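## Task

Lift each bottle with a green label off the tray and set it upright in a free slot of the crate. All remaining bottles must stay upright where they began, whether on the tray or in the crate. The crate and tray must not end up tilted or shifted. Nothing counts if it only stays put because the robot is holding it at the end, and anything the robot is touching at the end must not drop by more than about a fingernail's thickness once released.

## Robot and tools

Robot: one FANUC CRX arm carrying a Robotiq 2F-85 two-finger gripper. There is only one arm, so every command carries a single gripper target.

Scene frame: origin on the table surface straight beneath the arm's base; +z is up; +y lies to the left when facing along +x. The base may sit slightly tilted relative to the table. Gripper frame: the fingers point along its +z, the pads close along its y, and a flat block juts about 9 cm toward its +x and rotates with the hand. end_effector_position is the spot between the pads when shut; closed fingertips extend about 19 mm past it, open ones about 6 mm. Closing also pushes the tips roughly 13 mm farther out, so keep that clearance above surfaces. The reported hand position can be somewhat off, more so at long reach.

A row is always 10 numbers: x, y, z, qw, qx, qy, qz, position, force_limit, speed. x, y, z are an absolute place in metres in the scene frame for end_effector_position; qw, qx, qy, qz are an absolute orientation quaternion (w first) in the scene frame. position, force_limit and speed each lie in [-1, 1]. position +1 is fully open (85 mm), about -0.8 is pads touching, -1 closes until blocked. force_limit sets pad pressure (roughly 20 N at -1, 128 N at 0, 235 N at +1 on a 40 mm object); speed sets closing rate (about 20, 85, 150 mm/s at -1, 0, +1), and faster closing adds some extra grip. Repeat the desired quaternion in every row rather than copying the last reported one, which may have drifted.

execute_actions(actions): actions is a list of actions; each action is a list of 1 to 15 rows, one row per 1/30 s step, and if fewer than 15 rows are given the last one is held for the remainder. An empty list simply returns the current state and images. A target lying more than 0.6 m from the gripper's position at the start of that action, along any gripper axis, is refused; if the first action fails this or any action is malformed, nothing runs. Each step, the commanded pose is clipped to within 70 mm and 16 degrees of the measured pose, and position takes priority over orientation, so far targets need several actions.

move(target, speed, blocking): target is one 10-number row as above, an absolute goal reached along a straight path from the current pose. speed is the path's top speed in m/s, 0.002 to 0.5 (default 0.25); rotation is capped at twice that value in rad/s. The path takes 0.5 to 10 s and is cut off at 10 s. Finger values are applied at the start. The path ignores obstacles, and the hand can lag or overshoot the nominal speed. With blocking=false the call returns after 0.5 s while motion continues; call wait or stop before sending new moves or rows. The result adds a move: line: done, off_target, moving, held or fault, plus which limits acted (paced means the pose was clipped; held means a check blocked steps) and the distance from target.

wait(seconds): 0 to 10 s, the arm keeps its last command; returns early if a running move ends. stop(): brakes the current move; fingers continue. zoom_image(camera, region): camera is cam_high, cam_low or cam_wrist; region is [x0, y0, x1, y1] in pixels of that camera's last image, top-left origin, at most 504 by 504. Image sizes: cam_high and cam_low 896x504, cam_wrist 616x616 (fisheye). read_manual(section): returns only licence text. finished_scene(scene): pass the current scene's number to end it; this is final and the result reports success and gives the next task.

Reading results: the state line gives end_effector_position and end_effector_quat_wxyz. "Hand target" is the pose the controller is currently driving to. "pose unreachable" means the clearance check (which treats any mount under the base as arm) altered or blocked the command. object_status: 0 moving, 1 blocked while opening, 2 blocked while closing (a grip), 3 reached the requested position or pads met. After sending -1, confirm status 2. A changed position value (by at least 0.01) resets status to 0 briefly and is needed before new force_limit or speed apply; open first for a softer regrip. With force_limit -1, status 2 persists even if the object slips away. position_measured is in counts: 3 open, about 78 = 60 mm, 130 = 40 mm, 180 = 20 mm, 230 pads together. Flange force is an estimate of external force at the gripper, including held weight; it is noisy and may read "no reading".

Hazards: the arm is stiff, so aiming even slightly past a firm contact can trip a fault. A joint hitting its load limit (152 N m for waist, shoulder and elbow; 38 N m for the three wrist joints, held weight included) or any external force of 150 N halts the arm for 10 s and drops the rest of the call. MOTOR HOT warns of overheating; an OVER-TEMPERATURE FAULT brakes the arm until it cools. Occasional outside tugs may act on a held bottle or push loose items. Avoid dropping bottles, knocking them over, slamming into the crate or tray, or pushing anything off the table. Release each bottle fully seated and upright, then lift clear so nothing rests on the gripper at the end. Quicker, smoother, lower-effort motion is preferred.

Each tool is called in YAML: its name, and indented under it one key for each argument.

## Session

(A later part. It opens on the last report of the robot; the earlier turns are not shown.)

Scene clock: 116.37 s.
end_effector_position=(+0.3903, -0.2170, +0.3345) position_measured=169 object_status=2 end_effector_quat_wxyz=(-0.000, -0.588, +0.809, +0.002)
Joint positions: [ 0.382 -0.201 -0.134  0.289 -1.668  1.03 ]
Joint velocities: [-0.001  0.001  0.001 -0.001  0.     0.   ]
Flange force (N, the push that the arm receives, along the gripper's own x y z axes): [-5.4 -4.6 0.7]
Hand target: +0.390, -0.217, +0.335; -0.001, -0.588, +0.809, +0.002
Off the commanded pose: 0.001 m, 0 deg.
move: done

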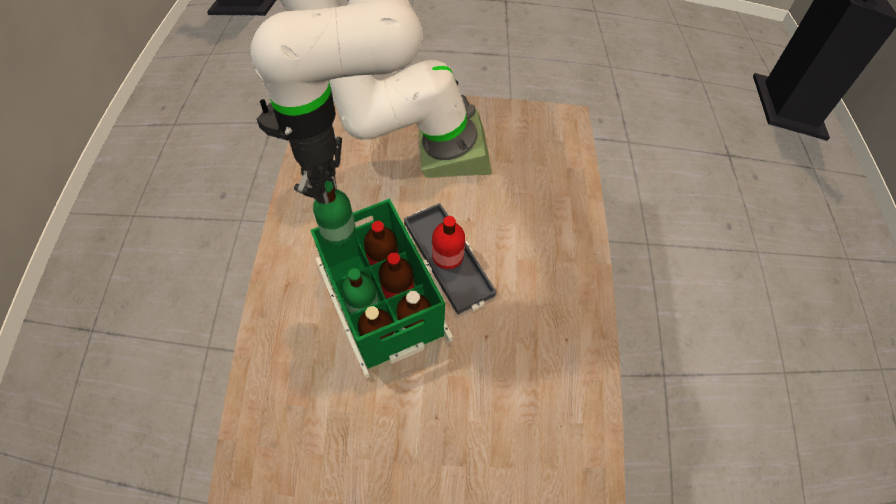

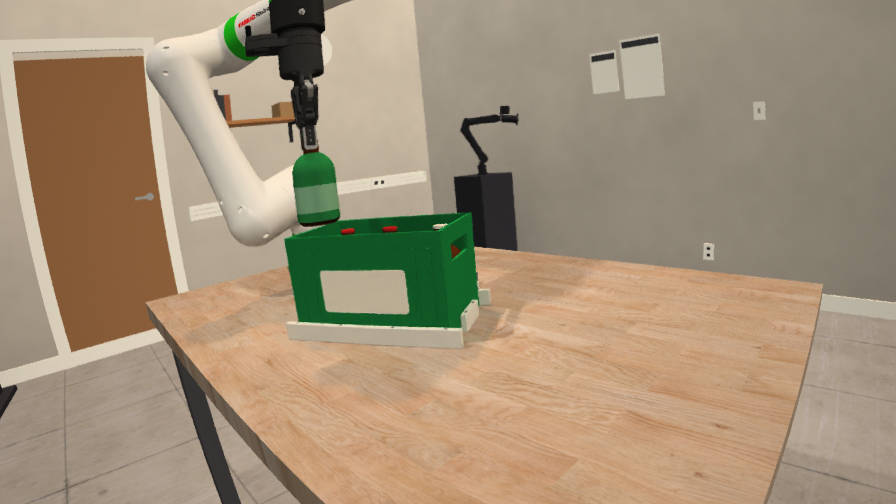

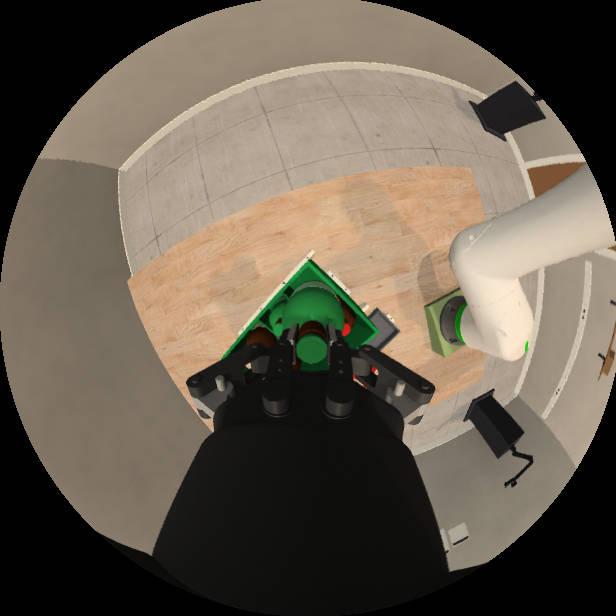

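move:
  target: [0.395,-0.218,0.255,0,-0.588,0.809,0,-1,-0.3,-0.3]
  speed: 0.08

zoom_image:
  camera: "cam_wrist"
  region: [190, 180, 430, 400]

zoom_image:
  camera: "cam_high"
  region: [290, 170, 470, 360]

Scene clock: 127.70 s.
end_effector_position=(+0.3949, -0.2181, +0.2550) position_measured=169 object_status=2 end_effector_quat_wxyz=(+0.000, -0.588, +0.809, +0.000)
Joint positions: [ 0.313 -0.187 -0.301  0.294 -1.473  1.045]
Joint velocities: [-0.     0.    -0.001  0.001  0.    -0.   ]
Flange force (N, the push that the arm receives, along the gripper's own x y z axes): [-6.7 -4.1 3.3]
Hand target: +0.395, -0.218, +0.255; +0.000, -0.588, +0.809, +0.000
Off the commanded pose: 0.000 m, 0 deg.
move: done

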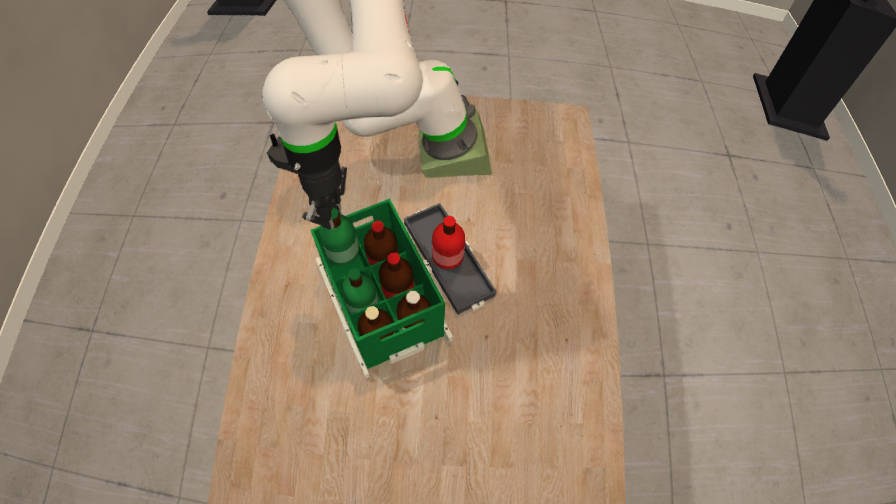

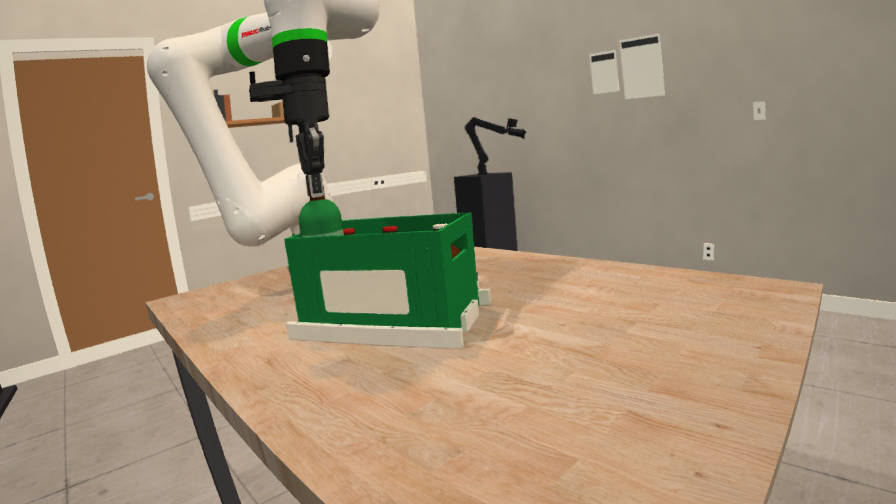

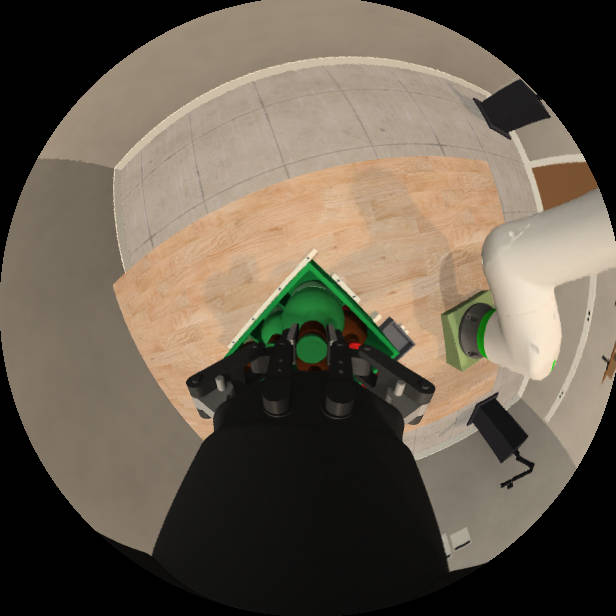

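Region (190, 180, 430, 400) of cam_wrist's 616x616 image, scaled by 2.100, with more detail than that image has; it fills the top 462 rows of this view, and the rest is white.

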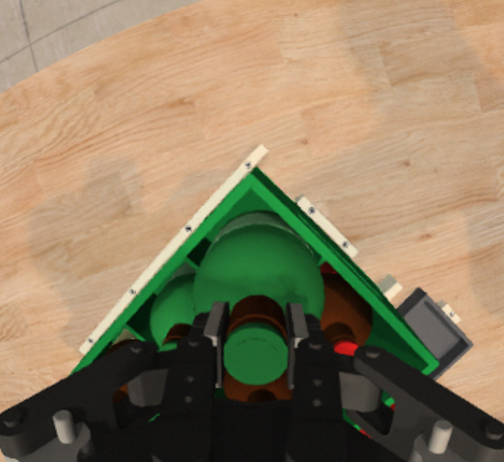

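Region (290, 170, 470, 360) of cam_high's 896x504 image, scaled by 2.653, with more detail than that image has; it fills the left 477 columns of this view, and the rest is white.

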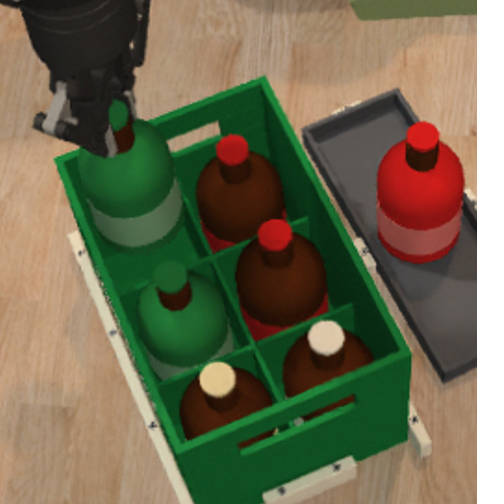

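move:
  target: [0.395,-0.217,0.159,0,-0.588,0.809,0,-1,-0.3,-0.3]
  speed: 0.07

move:
  target: [0.395,-0.217,0.155,0,-0.588,0.809,0,-1,-0.3,-0.3]
  speed: 0.008

Scene clock: 132.87 s.
end_effector_position=(+0.3949, -0.2170, +0.1589) position_measured=169 object_status=2 end_effector_quat_wxyz=(+0.000, -0.588, +0.809, +0.000)
Joint positions: [ 0.237 -0.131 -0.474  0.31  -1.232  1.048]
Joint velocities: [-0.    -0.    -0.001 -0.003 -0.001 -0.001]
Flange force (N, the push that the arm receives, along the gripper's own x y z axes): [-5.2 -6.5 3.9]
Hand target: +0.395, -0.217, +0.159; +0.000, -0.588, +0.809, +0.000
Off the commanded pose: 0.000 m, 0 deg.
move: done

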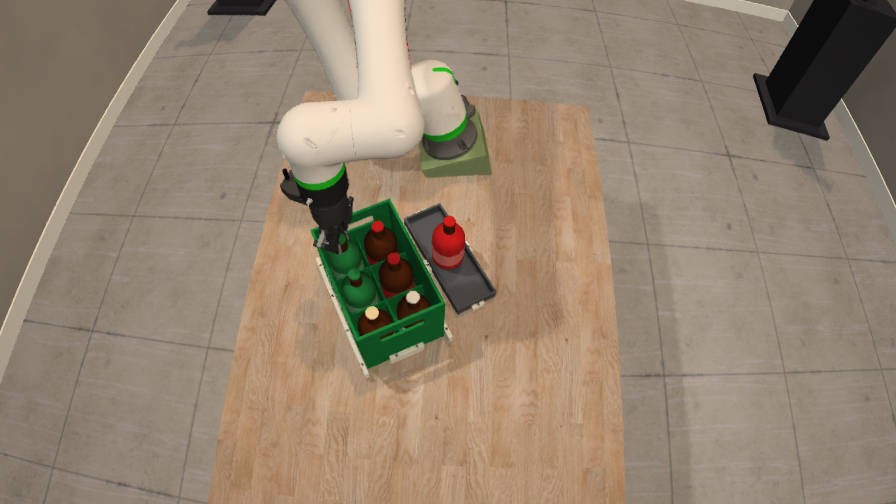

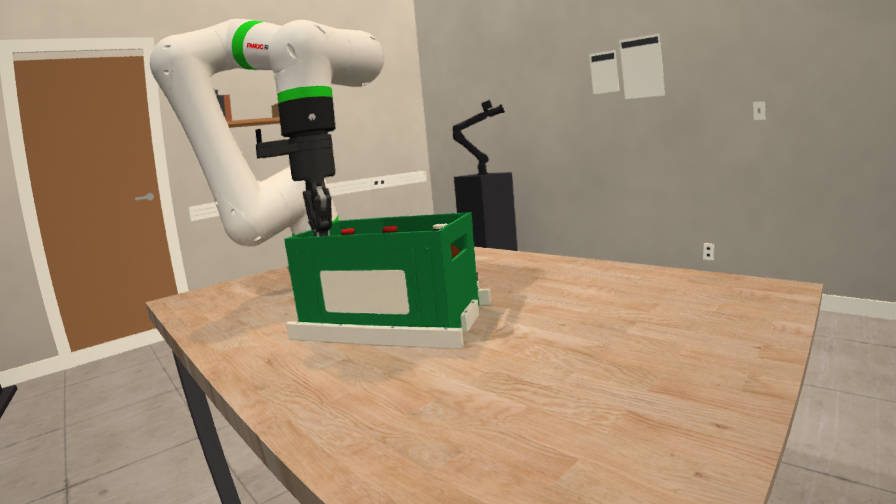

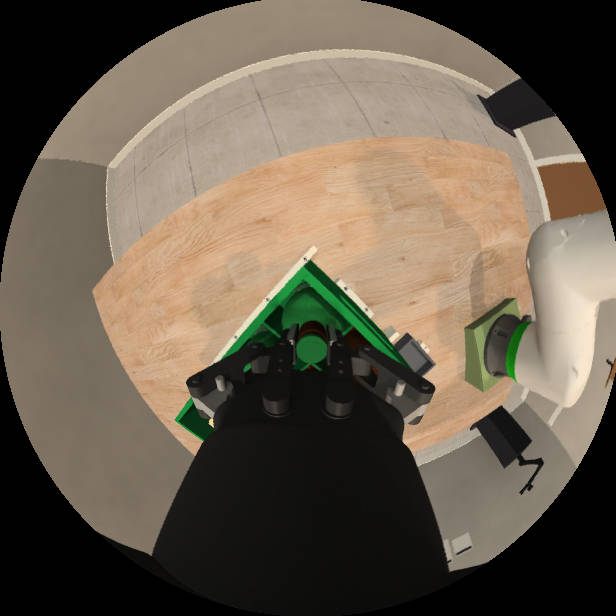

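Scene clock: 133.57 s.
end_effector_position=(+0.3950, -0.2170, +0.1550) position_measured=169 object_status=2 end_effector_quat_wxyz=(+0.000, -0.588, +0.809, +0.000)
Joint positions: [ 0.234 -0.127 -0.48   0.312 -1.222  1.047]
Joint velocities: [-0.    -0.001 -0.     0.001 -0.     0.   ]
Flange force (N, the push that the arm receives, along the gripper's own x y z axes): [-5.2 -5.7 3.6]
Hand target: +0.395, -0.217, +0.155; +0.000, -0.588, +0.809, +0.000
Off the commanded pose: 0.000 m, 0 deg.
move: done

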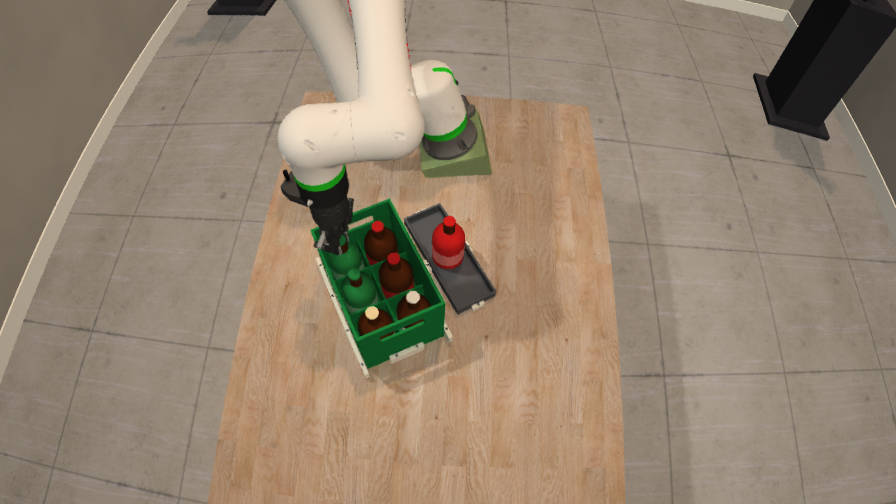

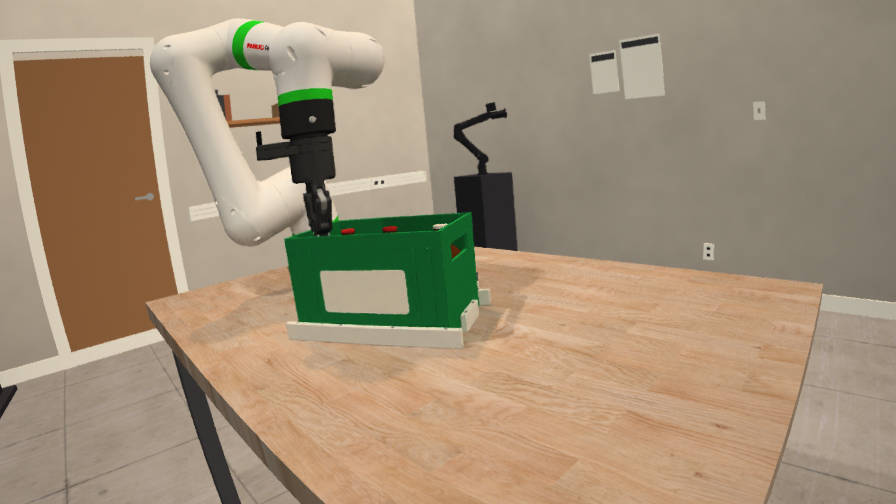

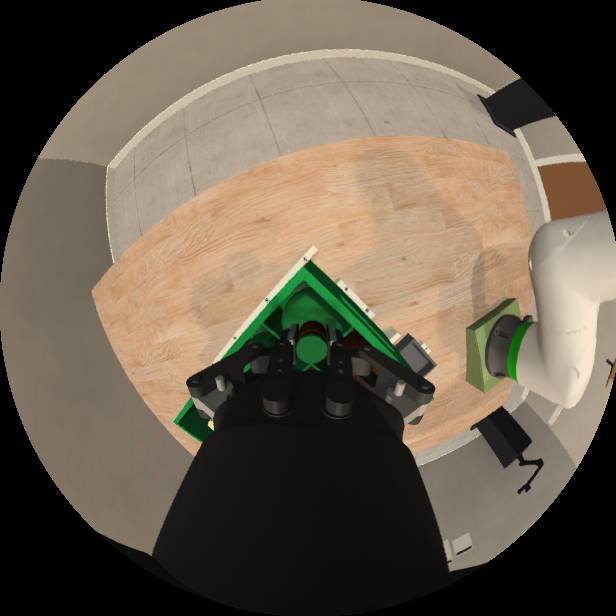

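move:
  target: [0.395,-0.217,0.1533,0,-0.588,0.809,0,-1,-0.3,-0.3]
  speed: 0.008

move:
  target: [0.395,-0.217,0.1533,0,-0.588,0.809,0,-0.08,-0.3,-0.3]
  speed: 0.008

move:
  target: [0.395,-0.217,0.25,0,-0.588,0.809,0,-0.08,-0.3,-0.3]
  speed: 0.15

Scene clock: 140.57 s.
end_effector_position=(+0.3950, -0.2170, +0.1533) position_measured=169 object_status=2 end_effector_quat_wxyz=(+0.000, -0.588, +0.809, +0.000)
Joint positions: [ 0.233 -0.125 -0.482  0.312 -1.217  1.047]
Joint velocities: [-0.     0.002  0.     0.    -0.    -0.   ]
Flange force (N, the push that the arm receives, along the gripper's own x y z axes): [-5.3 -6.4 4.0]
Hand target: +0.395, -0.217, +0.153; +0.000, -0.588, +0.809, +0.000
Off the commanded pose: 0.000 m, 0 deg.
move: done

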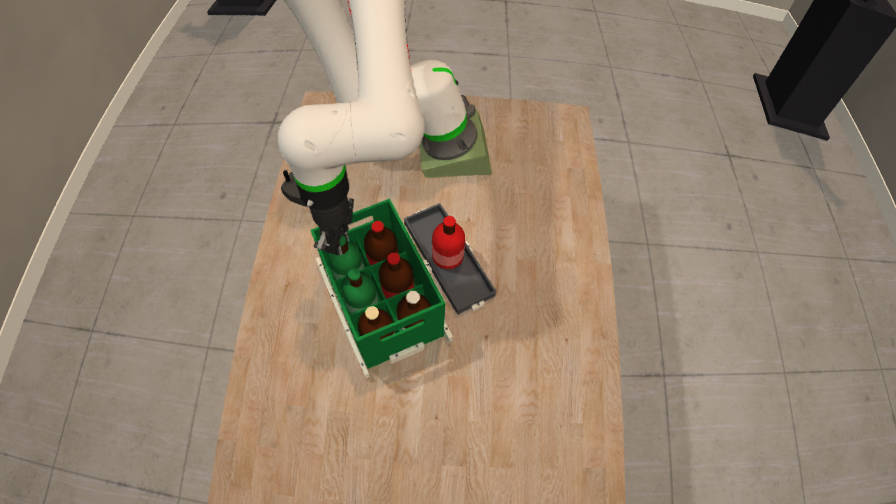

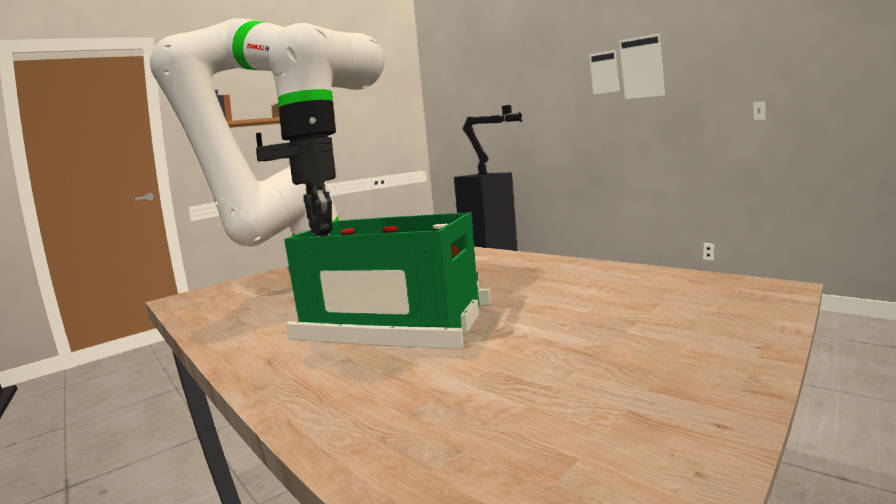

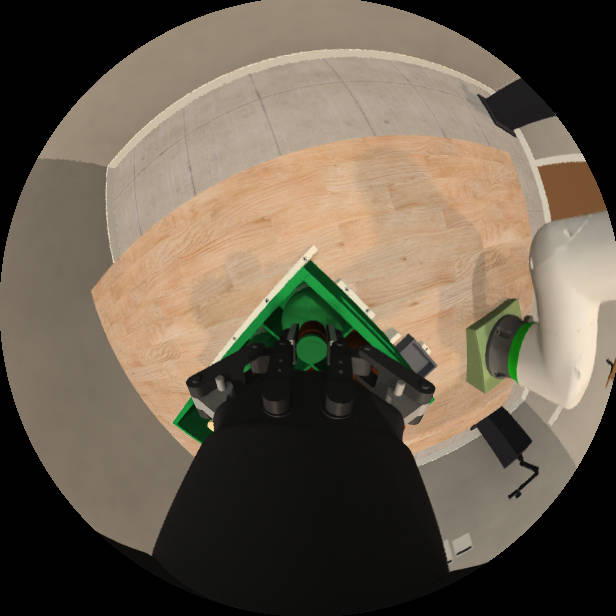

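Scene clock: 141.27 s.
end_effector_position=(+0.3950, -0.2170, +0.1533) position_measured=139 object_status=3 end_effector_quat_wxyz=(+0.000, -0.588, +0.809, -0.000)
Joint positions: [ 0.233 -0.125 -0.482  0.312 -1.217  1.047]
Joint velocities: [-0.     0.001  0.    -0.001 -0.    -0.   ]
Flange force (N, the push that the arm receives, along the gripper's own x y z axes): [-5.4 -5.3 -1.2]
Hand target: +0.395, -0.217, +0.153; +0.000, -0.588, +0.809, -0.000
Off the commanded pose: 0.000 m, 0 deg.
move: done

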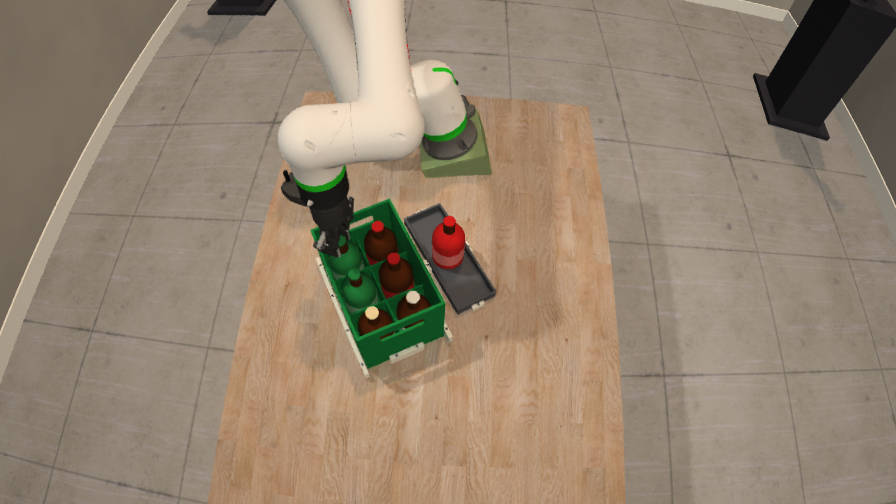

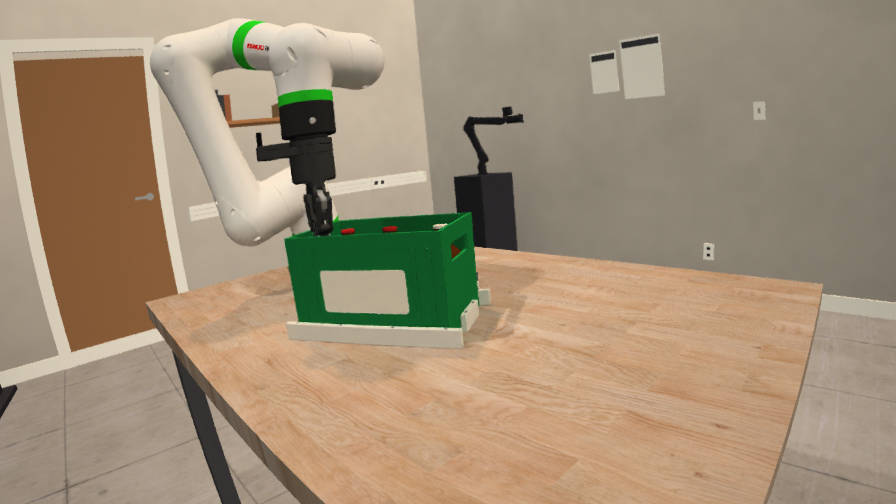

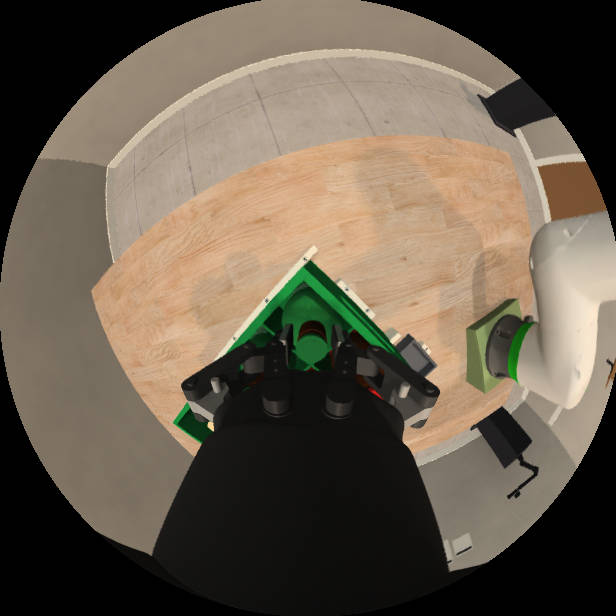

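Scene clock: 142.27 s.
end_effector_position=(+0.3951, -0.2170, +0.2501) position_measured=139 object_status=3 end_effector_quat_wxyz=(-0.000, -0.588, +0.809, -0.000)
Joint positions: [ 0.312 -0.185 -0.311  0.294 -1.461  1.041]
Joint velocities: [ 0.     0.    -0.    -0.002 -0.     0.001]
Flange force (N, the push that the arm receives, along the gripper's own x y z axes): [-6.0 -3.7 -3.4]
Hand target: +0.395, -0.217, +0.250; -0.000, -0.588, +0.809, -0.000
Off the commanded pose: 0.000 m, 0 deg.
move: done

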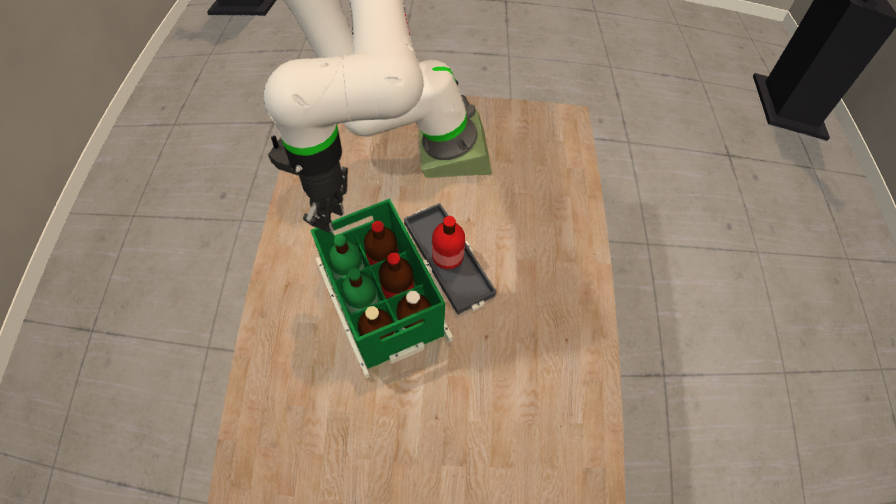

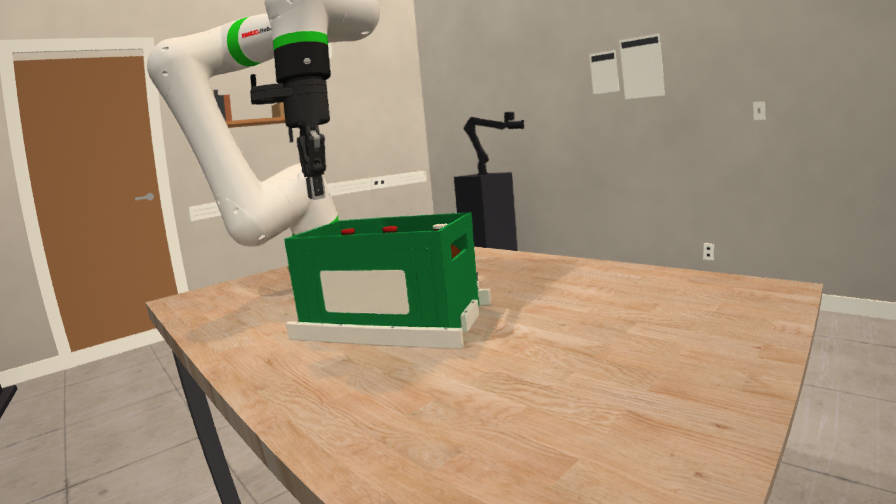

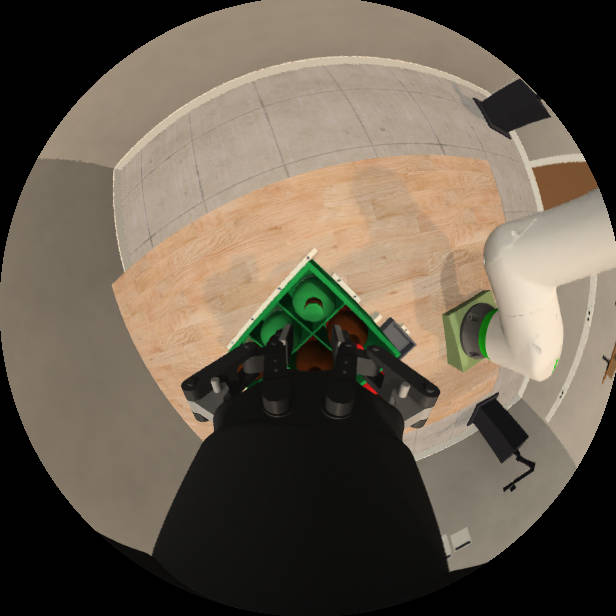

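finished_scene:
  scene: 2

The scene is finished: the task was done.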